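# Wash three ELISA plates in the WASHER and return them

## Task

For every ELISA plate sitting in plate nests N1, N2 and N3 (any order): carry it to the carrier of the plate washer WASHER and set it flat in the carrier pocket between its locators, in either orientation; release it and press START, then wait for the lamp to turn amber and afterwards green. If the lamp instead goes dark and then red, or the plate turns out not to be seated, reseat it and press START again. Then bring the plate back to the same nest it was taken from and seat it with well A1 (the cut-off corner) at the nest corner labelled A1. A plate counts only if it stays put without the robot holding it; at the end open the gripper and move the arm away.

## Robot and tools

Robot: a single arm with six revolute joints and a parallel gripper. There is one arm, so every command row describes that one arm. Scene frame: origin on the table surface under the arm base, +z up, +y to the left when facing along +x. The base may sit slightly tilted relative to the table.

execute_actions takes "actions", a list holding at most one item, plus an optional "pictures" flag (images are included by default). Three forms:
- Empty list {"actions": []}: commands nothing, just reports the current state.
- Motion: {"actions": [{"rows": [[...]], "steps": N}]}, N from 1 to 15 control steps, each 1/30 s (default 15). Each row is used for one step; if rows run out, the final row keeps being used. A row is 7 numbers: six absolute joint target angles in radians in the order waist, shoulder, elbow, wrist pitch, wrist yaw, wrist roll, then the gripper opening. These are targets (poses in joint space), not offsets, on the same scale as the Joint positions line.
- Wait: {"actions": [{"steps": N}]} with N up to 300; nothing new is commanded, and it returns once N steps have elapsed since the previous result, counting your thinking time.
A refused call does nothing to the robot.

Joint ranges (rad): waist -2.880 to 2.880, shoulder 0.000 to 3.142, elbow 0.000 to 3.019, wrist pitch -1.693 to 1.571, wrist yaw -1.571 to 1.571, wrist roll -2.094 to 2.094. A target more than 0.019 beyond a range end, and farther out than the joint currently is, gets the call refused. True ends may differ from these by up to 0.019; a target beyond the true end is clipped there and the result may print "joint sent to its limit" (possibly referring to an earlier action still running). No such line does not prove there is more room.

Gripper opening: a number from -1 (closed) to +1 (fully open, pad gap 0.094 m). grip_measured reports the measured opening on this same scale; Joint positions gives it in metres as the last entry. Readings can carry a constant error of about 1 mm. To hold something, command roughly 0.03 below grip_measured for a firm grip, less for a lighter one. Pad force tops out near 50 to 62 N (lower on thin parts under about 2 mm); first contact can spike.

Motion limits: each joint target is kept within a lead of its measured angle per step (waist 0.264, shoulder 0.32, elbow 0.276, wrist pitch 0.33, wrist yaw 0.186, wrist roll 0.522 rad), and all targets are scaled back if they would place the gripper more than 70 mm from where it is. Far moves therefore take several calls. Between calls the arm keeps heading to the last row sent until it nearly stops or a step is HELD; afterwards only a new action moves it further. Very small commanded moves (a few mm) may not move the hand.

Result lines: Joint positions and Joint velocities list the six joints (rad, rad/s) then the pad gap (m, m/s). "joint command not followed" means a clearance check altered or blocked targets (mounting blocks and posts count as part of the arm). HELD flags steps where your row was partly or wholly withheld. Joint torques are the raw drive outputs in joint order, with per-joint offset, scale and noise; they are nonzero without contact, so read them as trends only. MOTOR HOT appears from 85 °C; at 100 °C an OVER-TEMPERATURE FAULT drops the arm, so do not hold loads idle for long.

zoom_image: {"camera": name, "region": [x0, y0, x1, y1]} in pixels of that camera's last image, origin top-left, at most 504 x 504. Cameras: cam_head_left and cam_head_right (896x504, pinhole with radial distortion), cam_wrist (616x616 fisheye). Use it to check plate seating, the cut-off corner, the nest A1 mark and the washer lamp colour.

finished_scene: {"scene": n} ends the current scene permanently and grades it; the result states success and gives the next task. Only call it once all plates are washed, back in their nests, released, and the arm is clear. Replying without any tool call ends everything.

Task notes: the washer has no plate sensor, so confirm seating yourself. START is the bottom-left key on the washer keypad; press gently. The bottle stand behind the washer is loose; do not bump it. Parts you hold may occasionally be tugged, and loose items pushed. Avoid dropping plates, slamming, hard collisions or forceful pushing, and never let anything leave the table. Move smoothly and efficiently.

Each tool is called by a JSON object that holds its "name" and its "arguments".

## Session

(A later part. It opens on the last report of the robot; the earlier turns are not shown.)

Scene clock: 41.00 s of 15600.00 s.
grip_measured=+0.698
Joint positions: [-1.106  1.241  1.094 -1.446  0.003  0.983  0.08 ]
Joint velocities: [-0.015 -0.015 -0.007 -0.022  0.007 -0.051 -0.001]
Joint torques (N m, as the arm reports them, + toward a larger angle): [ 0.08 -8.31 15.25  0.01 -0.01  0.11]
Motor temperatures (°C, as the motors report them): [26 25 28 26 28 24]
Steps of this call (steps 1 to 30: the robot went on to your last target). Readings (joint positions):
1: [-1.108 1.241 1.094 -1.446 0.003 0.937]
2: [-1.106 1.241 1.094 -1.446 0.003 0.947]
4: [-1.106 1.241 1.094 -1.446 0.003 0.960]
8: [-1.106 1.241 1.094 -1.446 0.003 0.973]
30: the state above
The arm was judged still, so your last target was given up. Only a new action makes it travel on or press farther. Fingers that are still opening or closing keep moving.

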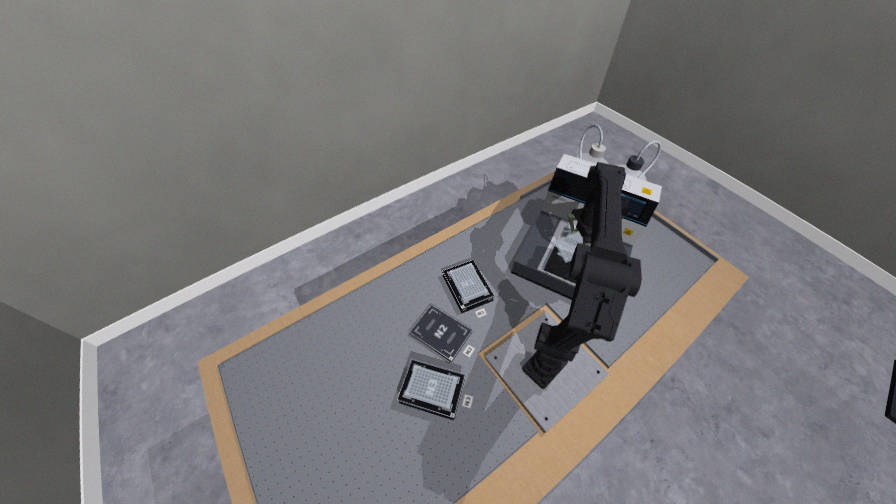

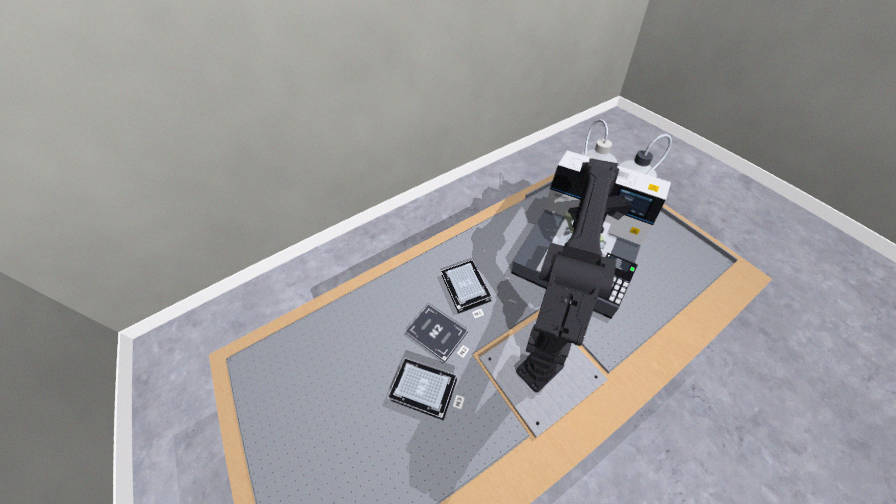

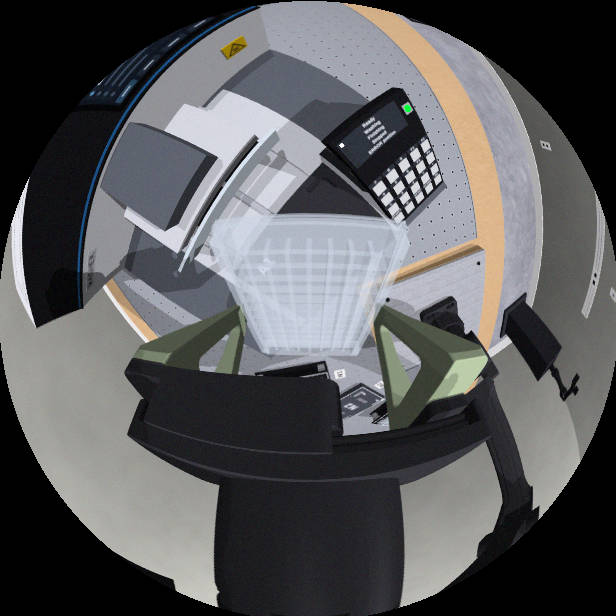

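{"name": "execute_actions", "arguments": {"actions": [{"rows":[[1.65,1.25,1.12,-1.441,0,0.0,0.68]],"steps":15}], "pictures": false}}

{"name": "execute_actions", "arguments": {"actions": [{"steps":50}], "pictures": false}}

{"name": "execute_actions", "arguments": {"actions": [{"rows":[[1.65,1.28,1.04,-1.33,0,0.0,0.68],[1.65,1.30,0.98,-1.25,0,0.0,0.68],[1.65,1.32,0.93,-1.18,0,0.0,0.68],[1.65,1.34,0.88,-1.11,0,0.0,0.68],[1.65,1.36,0.83,-1.035,0,0.0,0.68]],"steps":15}]}}

Scene clock: 48.27 s of 15600.00 s.
grip_measured=+0.698
Joint positions: [-0.146  1.241  1.094 -1.443  0.004  0.145  0.08 ]
Joint velocities: [ 2.164 -0.005  0.002 -0.017 -0.007 -0.623 -0.002]
Joint torques (N m, as the arm reports them, + toward a larger angle): [-0.36 -8.78 11.88 -0.18 -0.09 -0.23]
Motor temperatures (°C, as the motors report them): [26 25 30 26 28 24]
Steps of this call (steps 1 to 90: nothing new was sent; then 3.77 s passed at rest; steps 91 to 105: all 15 steps of this action). Readings (joint positions):
91: [-1.091 1.241 1.094 -1.446 0.008 0.921]
92: [-1.058 1.241 1.094 -1.446 0.009 0.848]
94: [-0.947 1.241 1.094 -1.446 0.009 0.702]
98: [-0.667 1.241 1.094 -1.444 0.006 0.413]
105: the state above

Scene clock: 49.93 s of 15600.00 s.
grip_measured=+0.698
Joint positions: [ 1.654  1.241  1.094 -1.443 -0.003  0.015  0.08 ]
Joint velocities: [-0.015 -0.005 -0.007 -0.002 -0.051 -0.007  0.001]
Joint torques (N m, as the arm reports them, + toward a larger angle): [ 0.14 -7.87 12.65 -0.05  0.12 -0.23]
Motor temperatures (°C, as the motors report them): [26 25 30 26 28 24]
Steps of this call (steps 1 to 50: the robot went on to your last target). Readings (joint positions):
1: [-0.071 1.241 1.094 -1.443 0.003 0.127]
2: [0.004 1.241 1.094 -1.443 0.003 0.111]
4: [0.155 1.241 1.094 -1.443 0.003 0.086]
8: [0.455 1.241 1.094 -1.443 0.003 0.055]
50: the state above

Scene clock: 50.43 s of 15600.00 s.
grip_measured=+0.698
Joint positions: [ 1.654  1.376  0.818 -1.047 -0.003  0.015  0.08 ]
Joint velocities: [-0.015 -0.054 -0.012  0.017 -0.007 -0.022 -0.001]
Joint torques (N m, as the arm reports them, + toward a larger angle): [  0.08 -10.7    9.87   0.22   0.12  -0.23]
Motor temperatures (°C, as the motors report them): [26 25 30 26 28 24]
Steps of this call (steps 1 to 15: all 15 steps of this action). Readings (joint positions):
1: [1.654 1.242 1.087 -1.422 -0.003 0.015]
2: [1.654 1.242 1.069 -1.372 -0.003 0.015]
4: [1.654 1.252 1.004 -1.253 -0.003 0.015]
8: [1.654 1.328 0.863 -1.082 -0.003 0.015]
15: the state above

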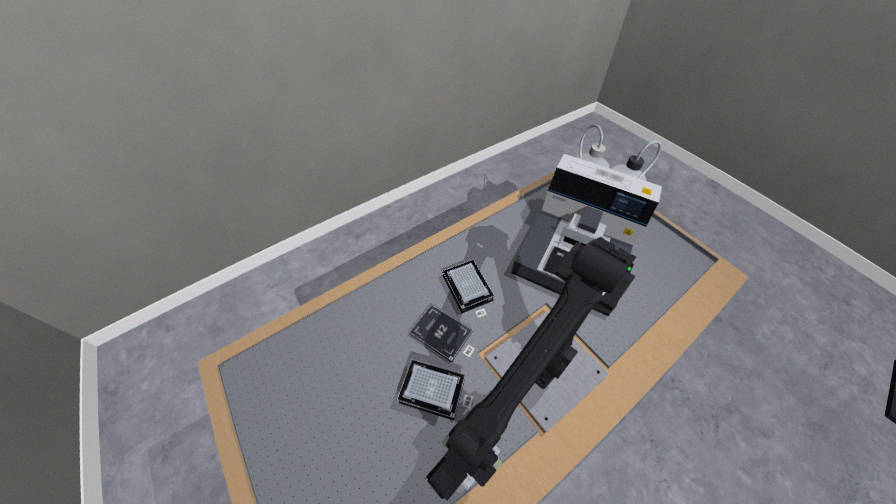

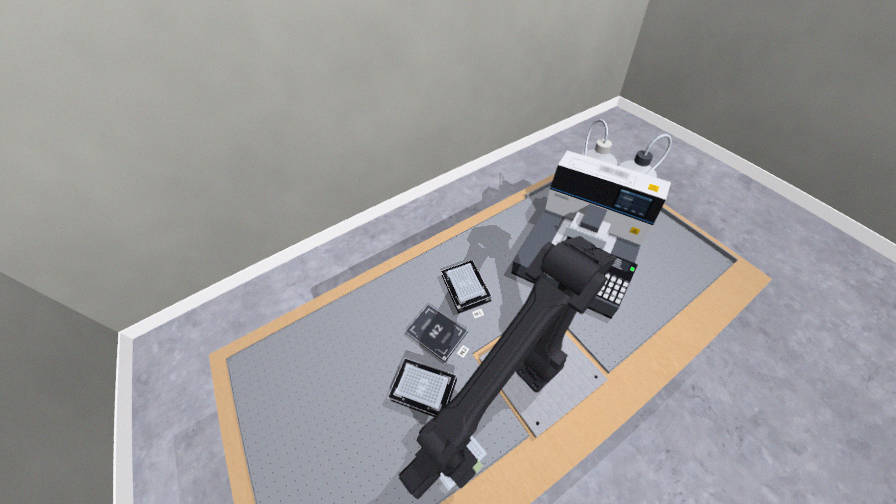

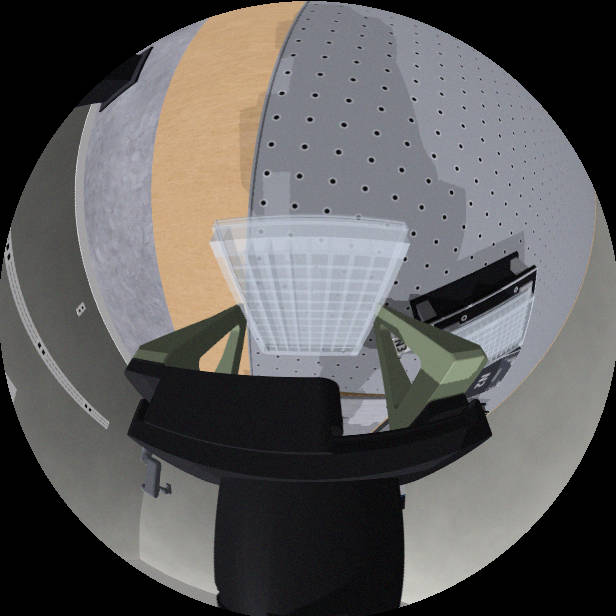

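{"name": "execute_actions", "arguments": {"actions": [{"rows":[[1.60,1.376,0.818,-1.02,0,0.0,0.68],[1.55,1.376,0.818,-1.02,0,0.0,0.68]],"steps":12}], "pictures": false}}

{"name": "execute_actions", "arguments": {"actions": [{"rows":[[1.55,1.39,0.805,-0.99,0,0.0,0.69],[1.55,1.395,0.80,-0.98,0,0.0,0.69],[1.55,1.40,0.795,-0.97,0,0.0,0.69],[1.55,1.405,0.79,-0.96,0,0.0,0.69],[1.55,1.41,0.785,-0.95,0,0.0,0.69],[1.55,1.415,0.78,-0.94,0,0.0,0.69],[1.55,1.42,0.775,-0.93,0,0.0,0.69],[1.55,1.425,0.77,-0.92,0,0.0,0.69]],"steps":15}]}}

Scene clock: 54.03 s of 15600.00 s.
grip_measured=+0.698
Joint positions: [ 1.543  1.374  0.818 -1.03  -0.001  0.015  0.08 ]
Joint velocities: [-0.015  0.005  0.012 -0.032  0.022 -0.037 -0.002]
Joint torques (N m, as the arm reports them, + toward a larger angle): [ 1.   -9.46  8.77  0.33  0.05 -0.22]
Motor temperatures (°C, as the motors report them): [26 25 30 26 28 24]
Steps of this call (steps 1 to 15: the robot went on to your last target; steps 16 to 90: nothing new was sent; then 0.20 s passed at rest; steps 91 to 102: all 12 steps of this action). Readings (joint positions):
91: [1.650 1.374 0.818 -1.042 -0.003 0.015]
92: [1.639 1.374 0.818 -1.038 -0.003 0.015]
94: [1.598 1.374 0.818 -1.032 -0.003 0.015]
98: [1.544 1.374 0.818 -1.030 -0.001 0.015]
102: the state above

Scene clock: 54.53 s of 15600.00 s.
grip_measured=+0.701
Joint positions: [ 1.543  1.414  0.777 -0.933 -0.001  0.015  0.08 ]
Joint velocities: [-0.005 -0.005 -0.007  0.002 -0.037  0.007  0.   ]
Joint torques (N m, as the arm reports them, + toward a larger angle): [ 0.79 -8.91  7.72  0.44  0.05 -0.22]
Motor temperatures (°C, as the motors report them): [26 25 30 26 28 24]
Steps of this call (steps 1 to 15: all 15 steps of this action). Readings (joint positions):
1: [1.543 1.374 0.817 -1.024 -0.001 0.015]
2: [1.543 1.374 0.816 -1.013 -0.001 0.015]
4: [1.543 1.376 0.811 -0.990 -0.001 0.015]
8: [1.543 1.393 0.793 -0.948 -0.001 0.015]
15: the state above

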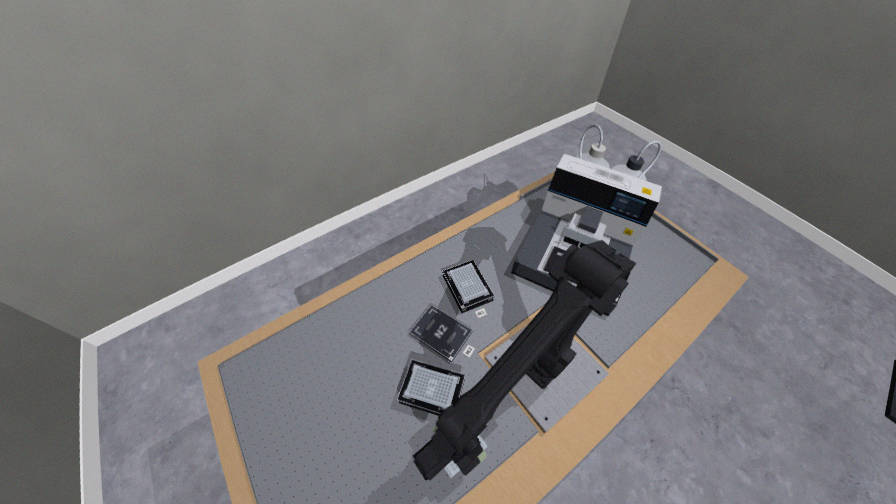

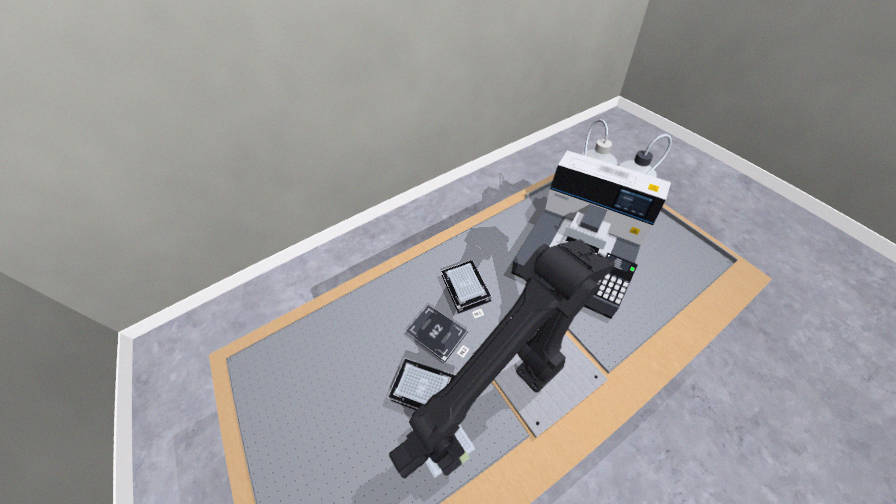

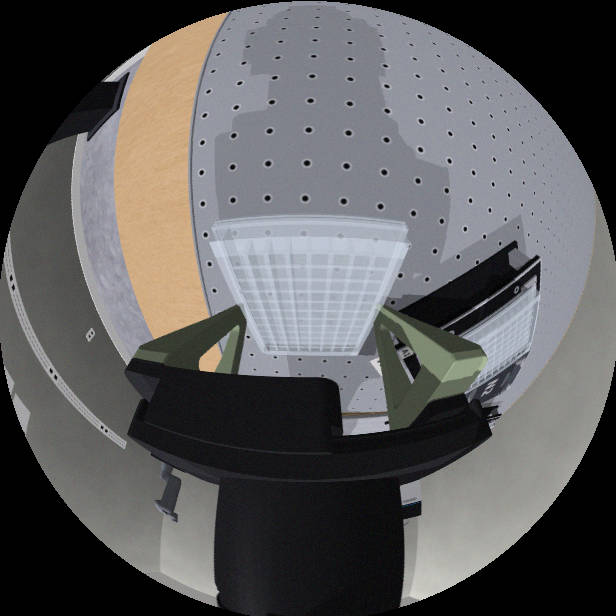

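{"name": "execute_actions", "arguments": {"actions": [{"rows":[[1.58,1.43,0.77,-0.91,0,0.0,0.69],[1.59,1.435,0.77,-0.905,0,0.0,0.69],[1.59,1.44,0.77,-0.90,0,0.0,0.69],[1.59,1.445,0.77,-0.895,0,0.0,0.69],[1.59,1.45,0.77,-0.89,0,0.0,0.69],[1.59,1.455,0.77,-0.885,0,0.0,0.69],[1.59,1.46,0.77,-0.88,0,0.0,0.69],[1.59,1.465,0.77,-0.875,0,0.0,0.69],[1.59,1.47,0.77,-0.87,0,0.0,0.69]],"steps":15}]}}

Scene clock: 58.17 s of 15600.00 s.
grip_measured=+0.701
Joint positions: [ 1.585  1.448  0.777 -0.88  -0.001  0.013  0.08 ]
Joint velocities: [-0.005  0.024  0.007  0.002 -0.081  0.007 -0.001]
Joint torques (N m, as the arm reports them, + toward a larger angle): [ 0.91 -7.83  7.54  0.34  0.05 -0.21]
Motor temperatures (°C, as the motors report them): [26 25 29 26 28 24]
Steps of this call (steps 1 to 15: the robot went on to your last target; steps 16 to 90: nothing new was sent; then 0.13 s passed at rest; steps 91 to 105: all 15 steps of this action). Readings (joint positions):
91: [1.545 1.414 0.777 -0.929 -0.001 0.015]
92: [1.550 1.414 0.777 -0.925 -0.001 0.015]
94: [1.566 1.416 0.777 -0.915 -0.001 0.015]
98: [1.585 1.433 0.777 -0.895 -0.001 0.014]
105: the state above

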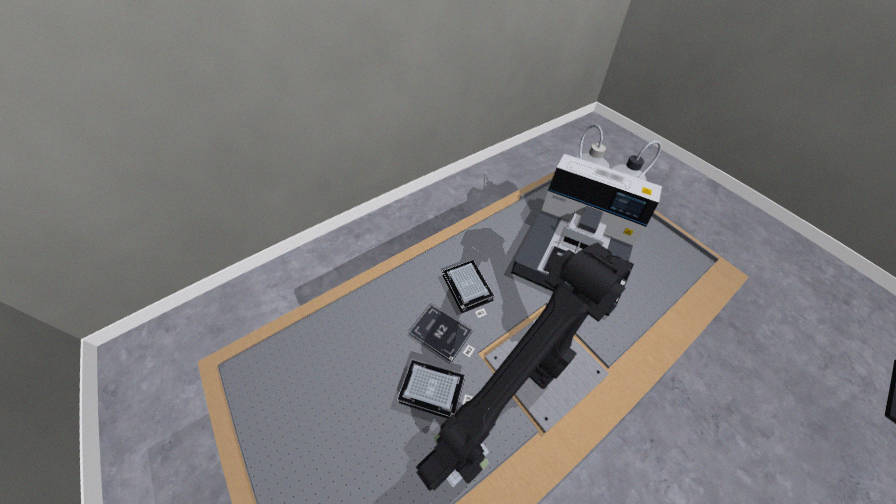

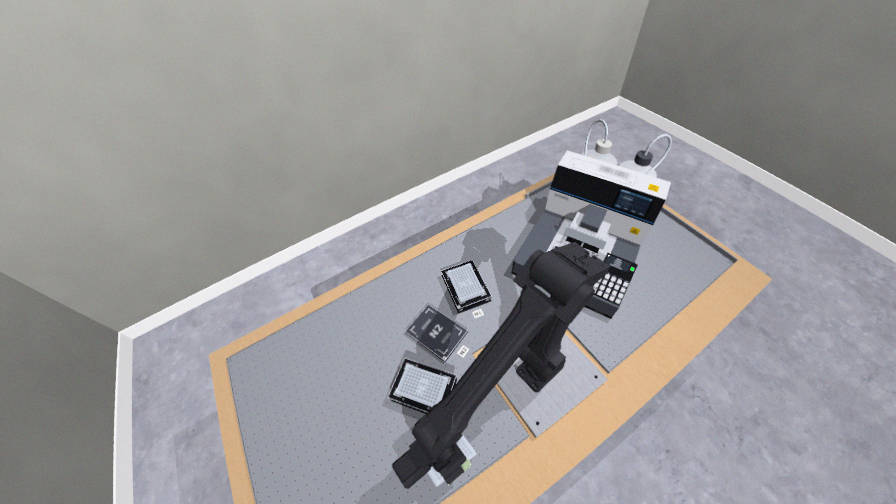

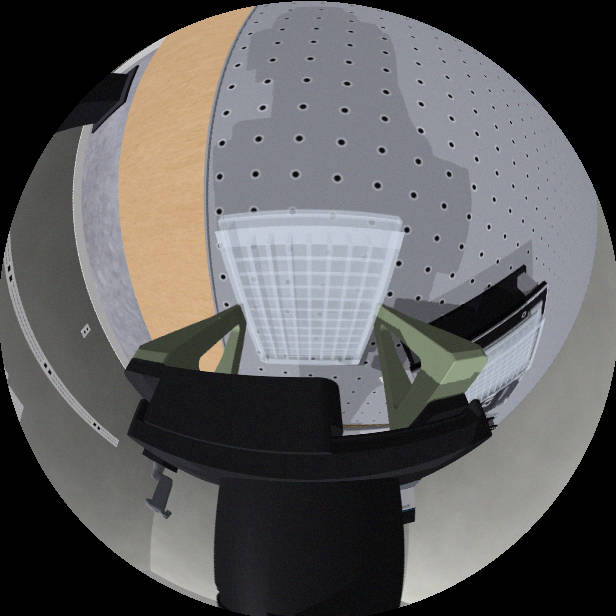

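Flattening. Continue.

{"name": "execute_actions", "arguments": {"actions": [{"rows":[[1.59,1.475,0.768,-0.87,0,0.0,0.69],[1.59,1.48,0.766,-0.87,0,0.0,0.69],[1.59,1.485,0.764,-0.865,0,0.0,0.69],[1.59,1.49,0.762,-0.86,0,0.0,0.69],[1.59,1.495,0.76,-0.855,0,0.0,0.69],[1.59,1.50,0.758,-0.85,0,0.0,0.69]],"steps":15}]}}

Scene clock: 61.30 s of 15600.00 s.
grip_measured=+0.701
Joint positions: [ 1.585  1.479  0.777 -0.859 -0.001  0.013  0.08 ]
Joint velocities: [-0.005  0.005 -0.007  0.007 -0.037  0.081 -0.   ]
Joint torques (N m, as the arm reports them, + toward a larger angle): [ 0.73 -8.48  6.21  0.36  0.05 -0.21]
Motor temperatures (°C, as the motors report them): [26 25 29 26 28 24]
Steps of this call (steps 1 to 15: the robot went on to your last target; steps 16 to 79: nothing new was sent; steps 80 to 94: all 15 steps of this action). Readings (joint positions):
80: [1.585 1.448 0.777 -0.880 -0.001 0.013]
81: [1.585 1.449 0.777 -0.880 -0.001 0.013]
83: [1.585 1.453 0.777 -0.876 -0.001 0.013]
87: [1.585 1.471 0.777 -0.862 -0.001 0.013]
94: the state above

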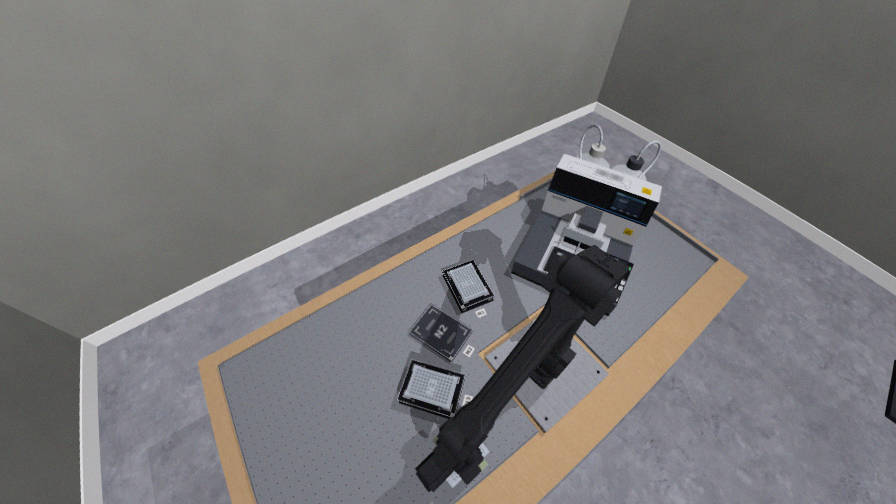

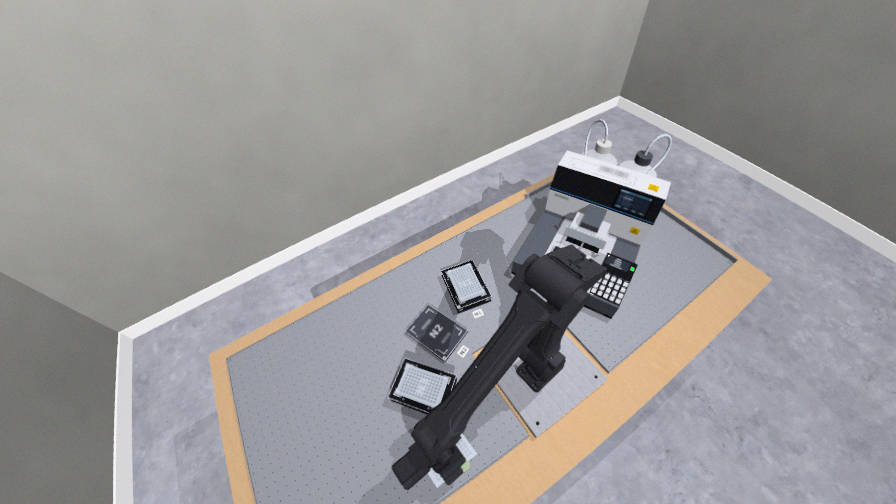

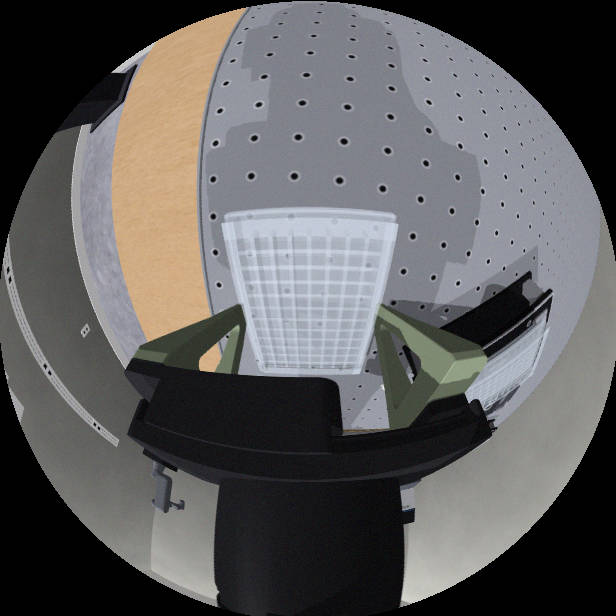

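{"name": "execute_actions", "arguments": {"actions": [{"rows":[[1.59,1.51,0.765,-0.85,0,0.0,0.69],[1.59,1.515,0.765,-0.85,0,0.0,0.69],[1.59,1.515,0.765,-0.85,0,0.0,0.69],[1.59,1.515,0.765,-0.85,0,0.0,0.69],[1.59,1.515,0.765,-0.85,0,0.0,0.69],[1.59,1.515,0.765,-0.85,0,0.0,0.69],[1.59,1.515,0.765,-0.85,0,0.0,0.69],[1.59,1.495,0.777,-0.85,0,0.0,0.9]],"steps":15}]}}

{"name": "execute_actions", "arguments": {"actions": [{"rows":[[1.59,1.45,0.85,-0.9,0,0.0,1],[1.59,1.42,0.9,-1.0,0,0.0,1],[1.59,1.38,0.95,-1.1,0,0.0,1],[1.59,1.33,1.05,-1.25,0,0.0,1],[1.59,1.25,1.2,-1.48,0,0.0,1]],"steps":15}], "pictures": false}}

{"name": "execute_actions", "arguments": {"actions": [{"rows":[[-1.15,1.25,1.2,-1.48,0,0.15,1]],"steps":15}], "pictures": false}}

{"name": "execute_actions", "arguments": {"actions": [{"steps":50}]}}

Scene clock: 68.47 s of 15600.00 s.
grip_measured=+0.898
Joint positions: [ 1.585  1.49   0.777 -0.858 -0.001  0.013  0.089]
Joint velocities: [-0.015 -0.005  0.002  0.007  0.066 -0.11   0.   ]
Joint torques (N m, as the arm reports them, + toward a larger angle): [  0.81 -10.28   7.87   0.33   0.05  -0.21]
Motor temperatures (°C, as the motors report them): [26 25 28 26 28 24]
Steps of this call (steps 1 to 15: the robot went on to your last target; steps 16 to 90: nothing new was sent; then 3.67 s passed at rest; steps 91 to 105: all 15 steps of this action). Readings (joint positions):
91: [1.585 1.479 0.777 -0.859 -0.001 0.013]
92: [1.585 1.481 0.777 -0.859 -0.001 0.013]
94: [1.585 1.484 0.777 -0.858 -0.001 0.013]
98: [1.585 1.490 0.777 -0.858 -0.001 0.013]
105: the state above

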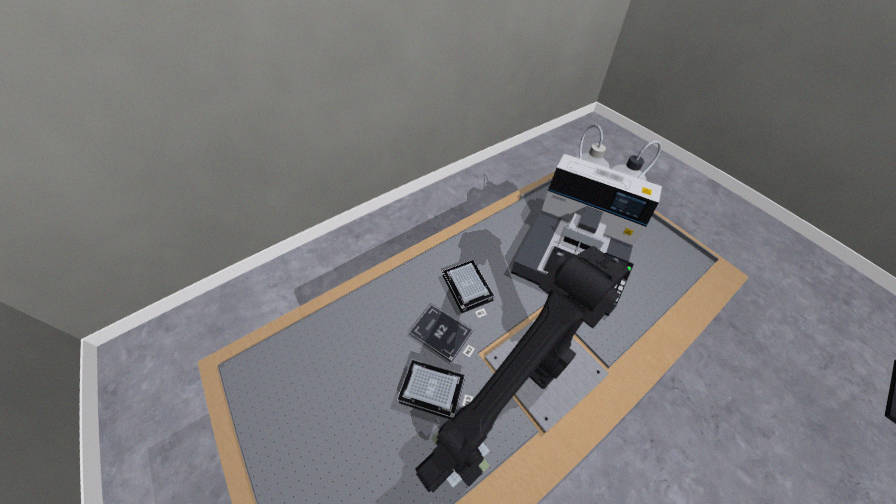

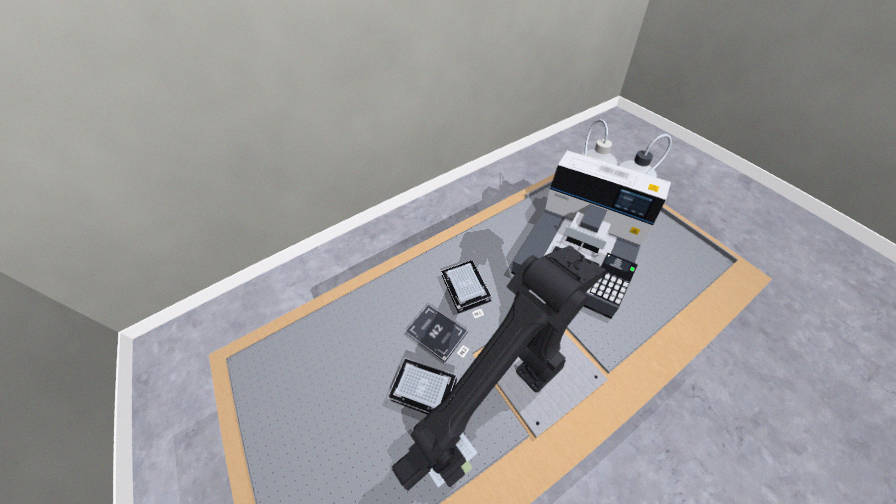

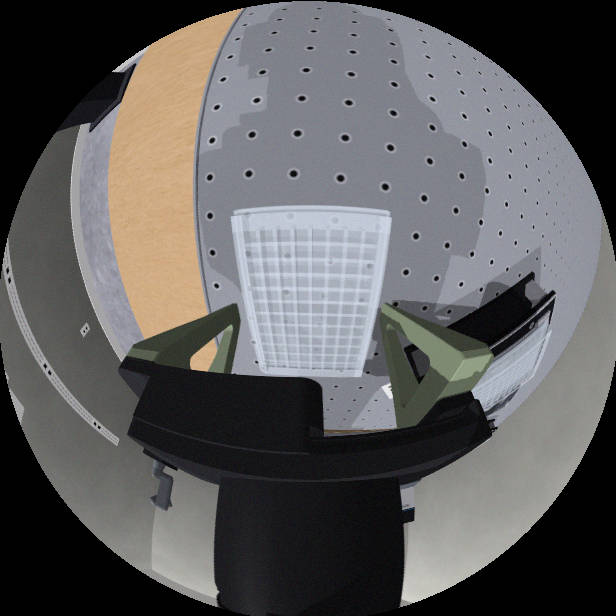

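Scene clock: 68.97 s of 15600.00 s.
grip_measured=+1.000
Joint positions: [ 1.585  1.268  1.135 -1.441 -0.001  0.013  0.094]
Joint velocities: [-0.005 -0.435  0.706 -0.427 -0.022 -0.051  0.   ]
Joint torques (N m, as the arm reports them, + toward a larger angle): [ 0.65 -8.61 12.25 -0.37  0.06 -0.21]
Motor temperatures (°C, as the motors report them): [26 25 28 26 28 24]
Steps of this call (steps 1 to 15: all 15 steps of this action). Readings (joint positions):
1: [1.585 1.489 0.780 -0.866 -0.001 0.013]
2: [1.585 1.485 0.790 -0.900 -0.001 0.013]
4: [1.585 1.466 0.828 -1.004 -0.001 0.013]
8: [1.585 1.388 0.923 -1.193 -0.001 0.013]
15: the state above

Scene clock: 69.47 s of 15600.00 s.
grip_measured=+1.000
Joint positions: [ 0.661  1.239  1.169 -1.459 -0.004  0.115  0.094]
Joint velocities: [-2.095  0.005 -0.002  0.002  0.007  0.037  0.   ]
Joint torques (N m, as the arm reports them, + toward a larger angle): [ 0.72 -8.82 12.41 -0.75  0.16  0.1 ]
Motor temperatures (°C, as the motors report them): [26 25 28 26 28 24]
Steps of this call (steps 1 to 15: all 15 steps of this action). Readings (joint positions):
1: [1.571 1.255 1.153 -1.449 -0.006 0.025]
2: [1.540 1.242 1.164 -1.451 -0.007 0.038]
4: [1.436 1.230 1.169 -1.456 -0.007 0.060]
8: [1.165 1.235 1.169 -1.459 -0.005 0.091]
15: the state above

Scene clock: 71.13 s of 15600.00 s.
grip_measured=+1.000
Joint positions: [-1.154  1.24   1.169 -1.471  0.003  0.135  0.094]
Joint velocities: [-0.005 -0.005  0.002  0.007  0.081 -0.007  0.   ]
Joint torques (N m, as the arm reports them, + toward a larger angle): [-0.08 -8.35 13.18 -0.49 -0.06  0.08]
Motor temperatures (°C, as the motors report them): [26 25 29 26 28 24]
Steps of this call (steps 1 to 50: the robot went on to your last target). Readings (joint positions):
1: [0.589 1.239 1.169 -1.459 -0.004 0.116]
2: [0.516 1.239 1.169 -1.459 -0.004 0.118]
4: [0.372 1.239 1.169 -1.459 -0.004 0.120]
8: [0.081 1.239 1.169 -1.459 -0.003 0.123]
50: the state above

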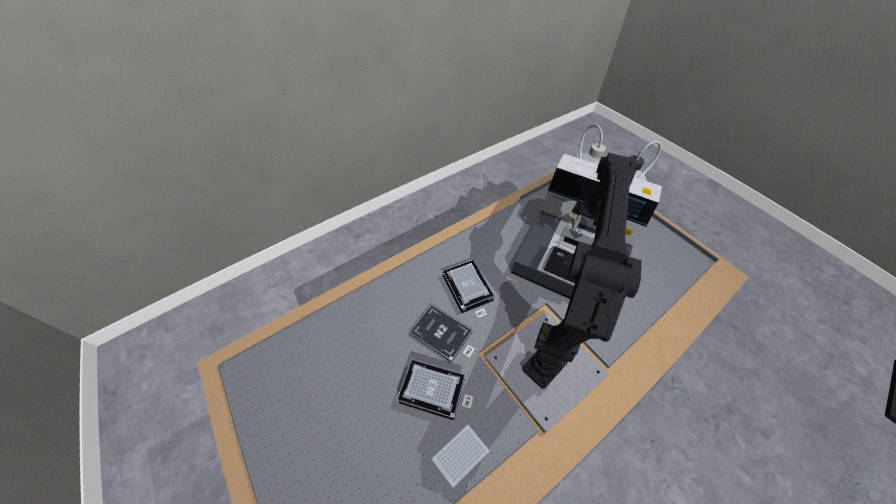

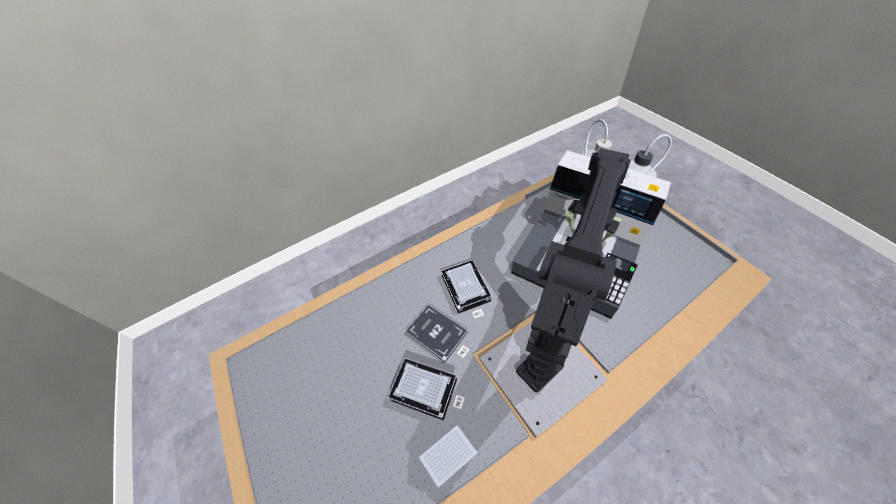

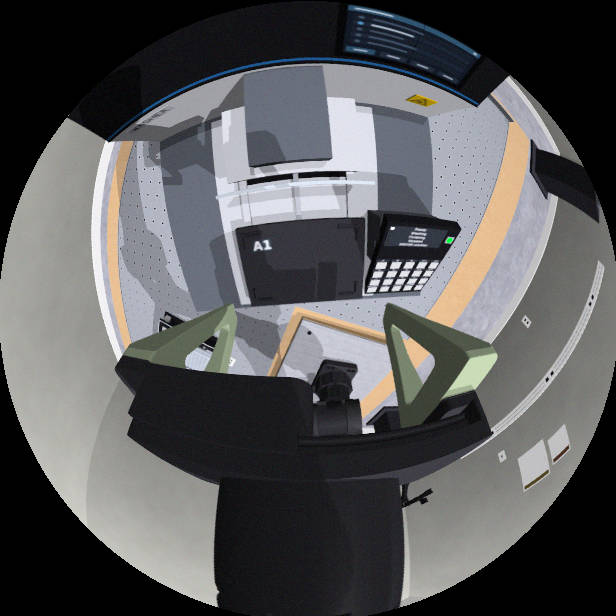

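{"name": "execute_actions", "arguments": {"actions": [{"rows":[[-1.12,1.22,1.1,-1.42,0,-1.5,1],[-1.12,1.22,1.05,-1.38,0,-1.5,1],[-1.12,1.22,1.0,-1.34,0,-1.5,1],[-1.12,1.22,0.965,-1.31,0,-1.5,1]],"steps":15}], "pictures": false}}

{"name": "execute_actions", "arguments": {"actions": [{"steps":40}]}}

Scene clock: 76.50 s of 15600.00 s.
grip_measured=+1.000
Joint positions: [-1.128  1.22   0.958 -1.321  0.003 -1.253  0.094]
Joint velocities: [-0.005 -0.015  0.007  0.027  0.022 -1.575  0.   ]
Joint torques (N m, as the arm reports them, + toward a larger angle): [ 0.32 -8.52 10.46  0.11 -0.18 -0.18]
Motor temperatures (°C, as the motors report them): [26 26 29 26 28 24]
Steps of this call (steps 1 to 15: the robot went on to your last target; steps 16 to 90: nothing new was sent; then 1.87 s passed at rest; steps 91 to 105: all 15 steps of this action). Readings (joint positions):
91: [-1.153 1.238 1.161 -1.460 0.003 0.052]
92: [-1.149 1.231 1.140 -1.434 0.003 -0.047]
94: [-1.139 1.215 1.064 -1.370 0.003 -0.244]
98: [-1.128 1.219 0.962 -1.333 0.003 -0.638]
105: the state above

Scene clock: 77.83 s of 15600.00 s.
grip_measured=+1.000
Joint positions: [-1.128  1.22   0.958 -1.32   0.003 -1.483  0.094]
Joint velocities: [-0.005  0.005  0.002  0.007  0.007 -0.066  0.   ]
Joint torques (N m, as the arm reports them, + toward a larger angle): [ 0.26 -8.34 10.48  0.21 -0.19 -0.24]
Motor temperatures (°C, as the motors report them): [26 26 29 26 28 24]
Steps of this call (steps 1 to 30: the robot went on to your last target; steps 31 to 40: nothing new was sent). Readings (joint positions):
1: [-1.128 1.220 0.958 -1.320 0.003 -1.299]
2: [-1.128 1.220 0.958 -1.320 0.003 -1.336]
4: [-1.128 1.220 0.958 -1.320 0.003 -1.389]
8: [-1.128 1.220 0.958 -1.320 0.003 -1.445]
40: the state above
The arm was judged still, so your last target was given up. Only a new action makes it travel on or press farther. Fingers that are still opening or closing keep moving.

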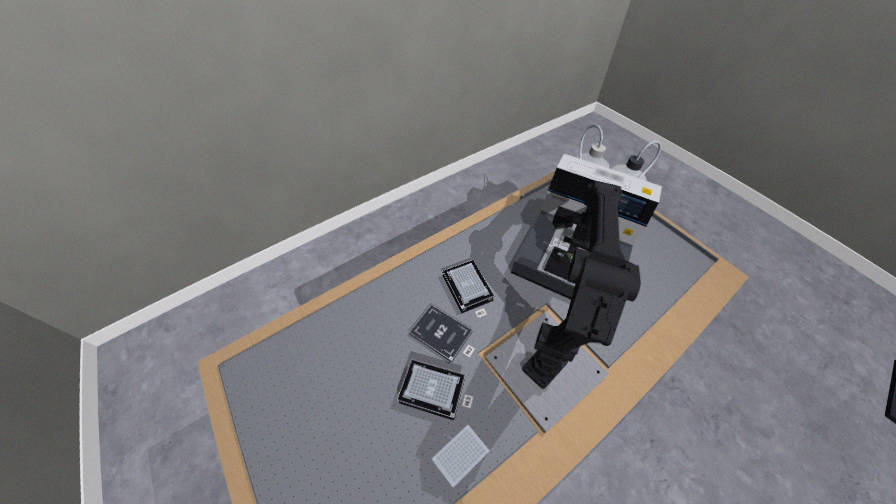

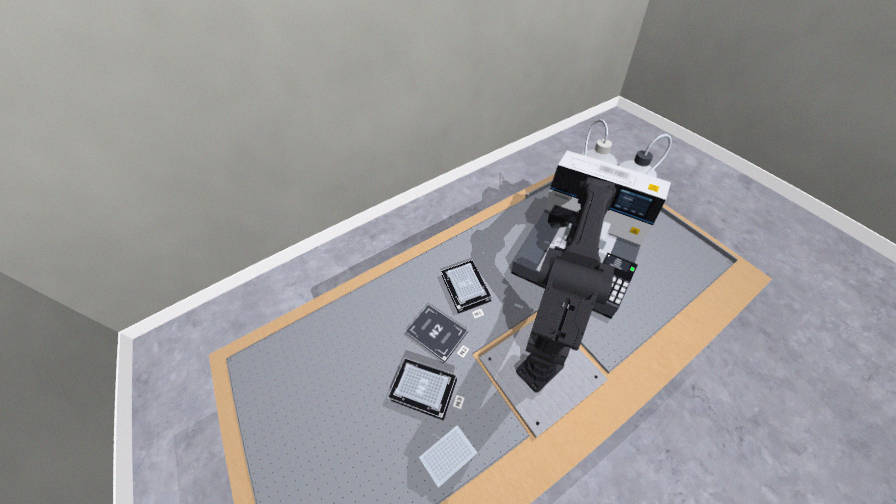

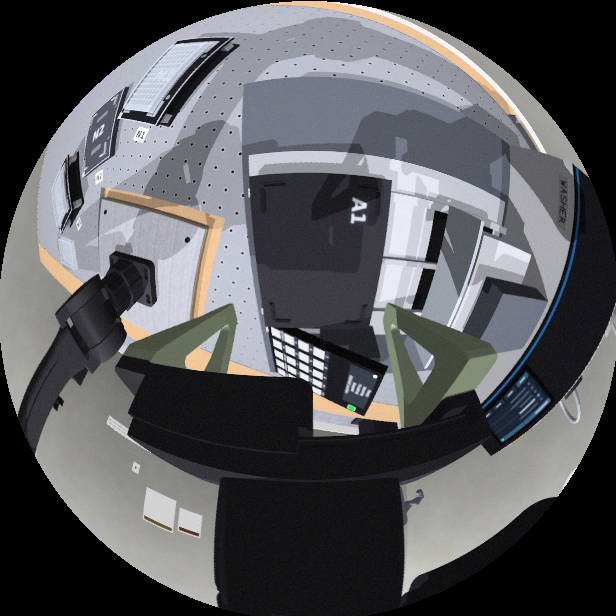

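{"name": "execute_actions", "arguments": {"actions": [{"rows":[[-1.08,1.25,0.93,-1.26,0,-1.405,1],[-1.08,1.27,0.9,-1.21,0,-1.405,1],[-1.08,1.282,0.878,-1.171,0,-1.405,1]],"steps":15}], "pictures": false}}

{"name": "execute_actions", "arguments": {"actions": [{"steps":10}]}}

Scene clock: 82.53 s of 15600.00 s.
grip_measured=+1.000
Joint positions: [-1.086  1.28   0.882 -1.181  0.003 -1.424  0.094]
Joint velocities: [-0.015 -0.005  0.012  0.002 -0.007  0.037  0.   ]
Joint torques (N m, as the arm reports them, + toward a larger angle): [ 0.16 -8.64  8.99  0.07 -0.19  0.08]
Motor temperatures (°C, as the motors report them): [26 26 29 26 28 24]
Steps of this call (steps 1 to 90: nothing new was sent; then 1.20 s passed at rest; steps 91 to 105: all 15 steps of this action). Readings (joint positions):
91: [-1.125 1.221 0.955 -1.310 0.003 -1.473]
92: [-1.118 1.222 0.947 -1.283 0.003 -1.462]
94: [-1.100 1.233 0.920 -1.218 0.003 -1.448]
98: [-1.086 1.273 0.886 -1.186 0.003 -1.433]
105: the state above

Scene clock: 82.87 s of 15600.00 s.
grip_measured=+1.000
Joint positions: [-1.086  1.28   0.882 -1.181  0.003 -1.422  0.094]
Joint velocities: [-0.015 -0.005  0.007  0.002  0.051 -0.037  0.   ]
Joint torques (N m, as the arm reports them, + toward a larger angle): [ 0.12 -8.78  9.03  0.25 -0.18  0.11]
Motor temperatures (°C, as the motors report them): [26 26 29 26 28 24]
Steps of this call (steps 1 to 10: the robot went on to your last target). Readings (joint positions):
1: [-1.086 1.280 0.882 -1.181 0.003 -1.424]
2: [-1.086 1.280 0.882 -1.181 0.003 -1.424]
4: [-1.086 1.280 0.882 -1.181 0.003 -1.423]
8: [-1.086 1.280 0.882 -1.181 0.003 -1.423]
10: the state above

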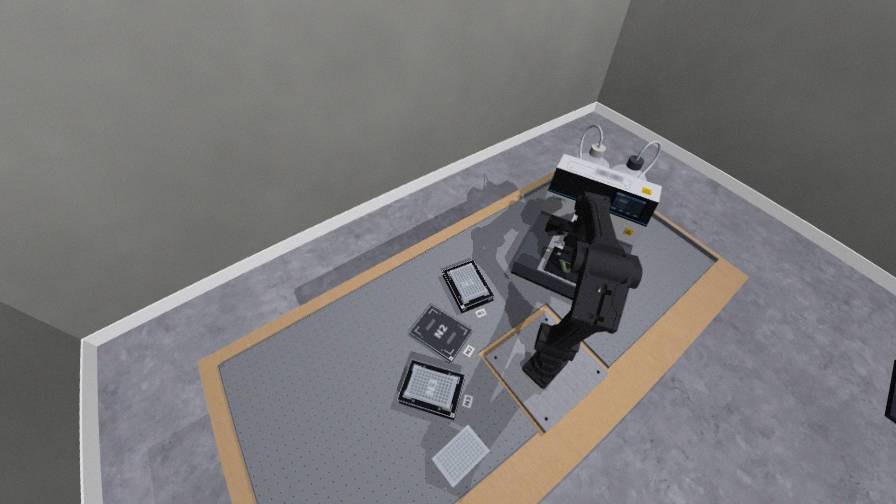

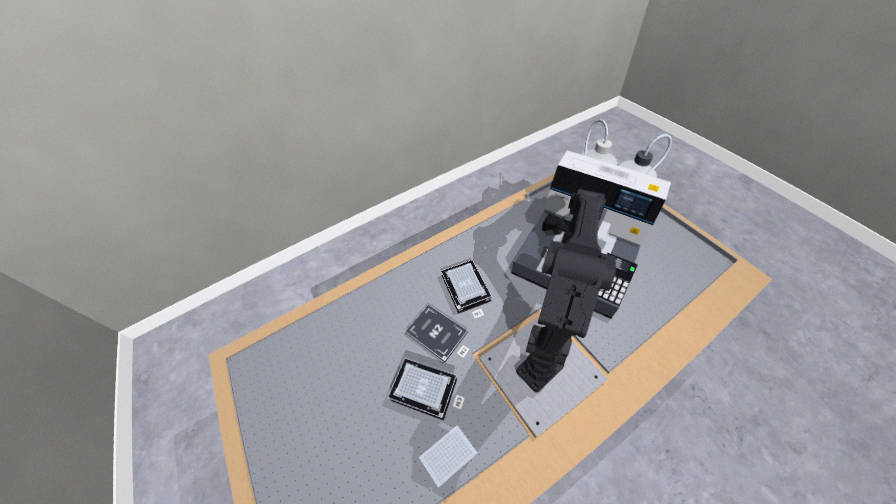

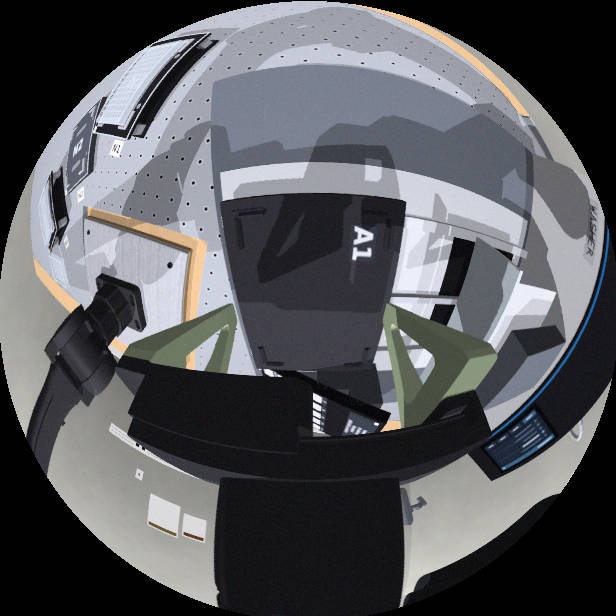

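{"name": "execute_actions", "arguments": {"actions": [{"rows":[[-1.08,1.27,0.98,-1.25,0,-1.4,1],[-1.08,1.26,1.05,-1.33,0,-1.4,1],[-1.08,1.25,1.12,-1.42,0,-1.4,1],[-1.08,1.25,1.12,-1.42,0,-1.4,1],[-1.08,1.25,1.12,-1.42,0,-1.4,1],[-1.08,1.25,1.12,-1.42,0,-1.4,1],[-1.08,1.25,1.12,-1.42,0,-1.4,1],[-1.08,1.25,1.12,-1.42,0,-1.4,1],[1.583,1.25,1.12,-1.42,0,0.03,1]],"steps":15}], "pictures": false}}

{"name": "execute_actions", "arguments": {"actions": [{"steps":55}], "pictures": false}}

{"name": "execute_actions", "arguments": {"actions": [{"rows":[[1.583,1.28,1.05,-1.33,0,0.03,1],[1.583,1.31,1.0,-1.25,0,0.03,1],[1.583,1.34,0.95,-1.17,0,0.03,1],[1.583,1.37,0.90,-1.09,0,0.03,1],[1.583,1.40,0.86,-1.02,0,0.03,1],[1.583,1.43,0.83,-0.96,0,0.03,1],[1.583,1.45,0.81,-0.92,0,0.03,1]],"steps":15}]}}

Scene clock: 91.87 s of 15600.00 s.
grip_measured=+1.000
Joint positions: [-0.727  1.247  1.09  -1.401  0.006 -0.92   0.094]
Joint velocities: [ 2.046 -0.005 -0.012 -0.007 -0.051  2.015  0.   ]
Joint torques (N m, as the arm reports them, + toward a larger angle): [-0.3  -9.01 12.18 -0.79 -0.23  0.03]
Motor temperatures (°C, as the motors report them): [26 26 29 26 28 24]
Steps of this call (steps 1 to 15: the robot went on to your last target; steps 16 to 90: nothing new was sent; then 5.50 s passed at rest; steps 91 to 105: all 15 steps of this action). Readings (joint positions):
91: [-1.086 1.280 0.888 -1.194 0.003 -1.421]
92: [-1.086 1.280 0.904 -1.232 0.003 -1.420]
94: [-1.086 1.279 0.960 -1.325 0.003 -1.420]
98: [-1.086 1.266 1.075 -1.396 0.003 -1.418]
105: the state above

Scene clock: 93.70 s of 15600.00 s.
grip_measured=+1.000
Joint positions: [ 1.587  1.247  1.09  -1.411 -0.003  0.013  0.094]
Joint velocities: [-0.005 -0.015  0.007 -0.012 -0.11   0.007  0.   ]
Joint torques (N m, as the arm reports them, + toward a larger angle): [ 0.1  -8.76 13.04 -0.49  0.13  0.1 ]
Motor temperatures (°C, as the motors report them): [26 26 29 26 28 24]
Steps of this call (steps 1 to 55: the robot went on to your last target). Readings (joint positions):
1: [-0.655 1.247 1.090 -1.401 0.006 -0.847]
2: [-0.583 1.247 1.090 -1.401 0.005 -0.774]
4: [-0.437 1.247 1.090 -1.401 0.004 -0.629]
8: [-0.144 1.247 1.090 -1.401 0.004 -0.349]
55: the state above

Scene clock: 94.20 s of 15600.00 s.
grip_measured=+1.000
Joint positions: [ 1.587  1.475  0.8   -0.94  -0.003  0.013  0.094]
Joint velocities: [-0.005 -0.073 -0.017  0.051 -0.007  0.007  0.   ]
Joint torques (N m, as the arm reports them, + toward a larger angle): [  0.16 -12.89   8.95   0.54   0.12   0.1 ]
Motor temperatures (°C, as the motors report them): [26 26 29 26 28 24]
Steps of this call (steps 1 to 15: all 15 steps of this action). Readings (joint positions):
1: [1.587 1.248 1.086 -1.396 -0.003 0.013]
2: [1.587 1.249 1.072 -1.356 -0.003 0.013]
4: [1.587 1.262 1.020 -1.245 -0.003 0.013]
8: [1.587 1.354 0.894 -1.042 -0.003 0.013]
15: the state above

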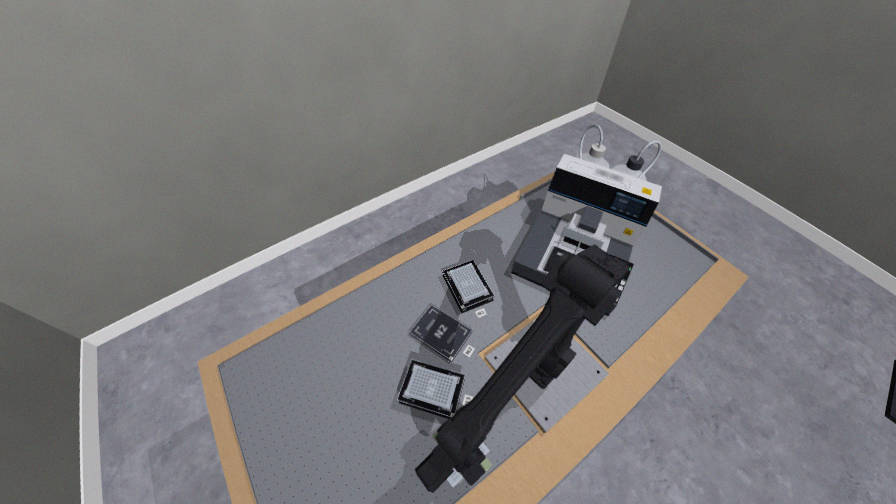

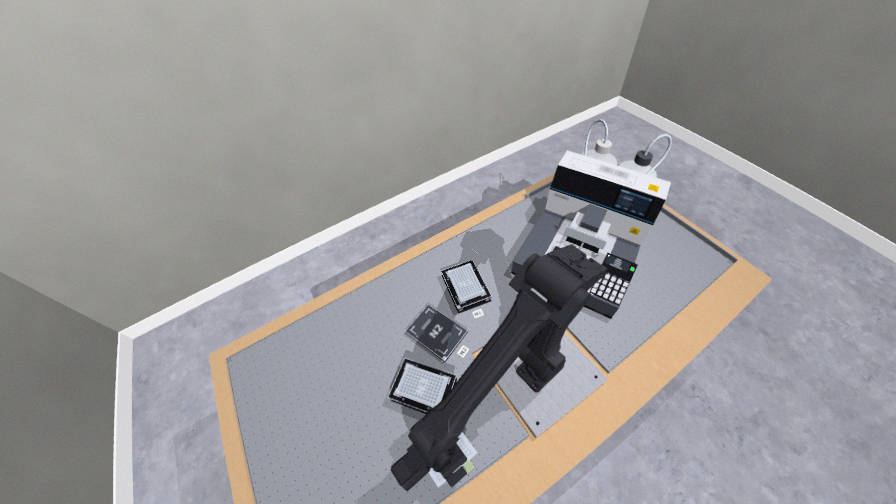

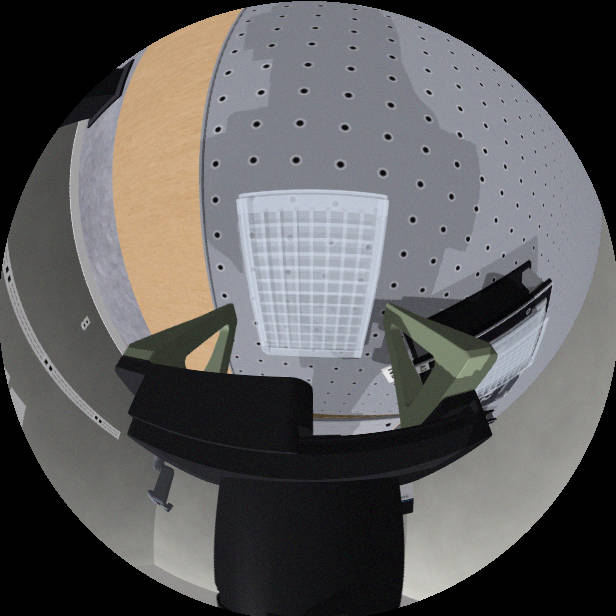

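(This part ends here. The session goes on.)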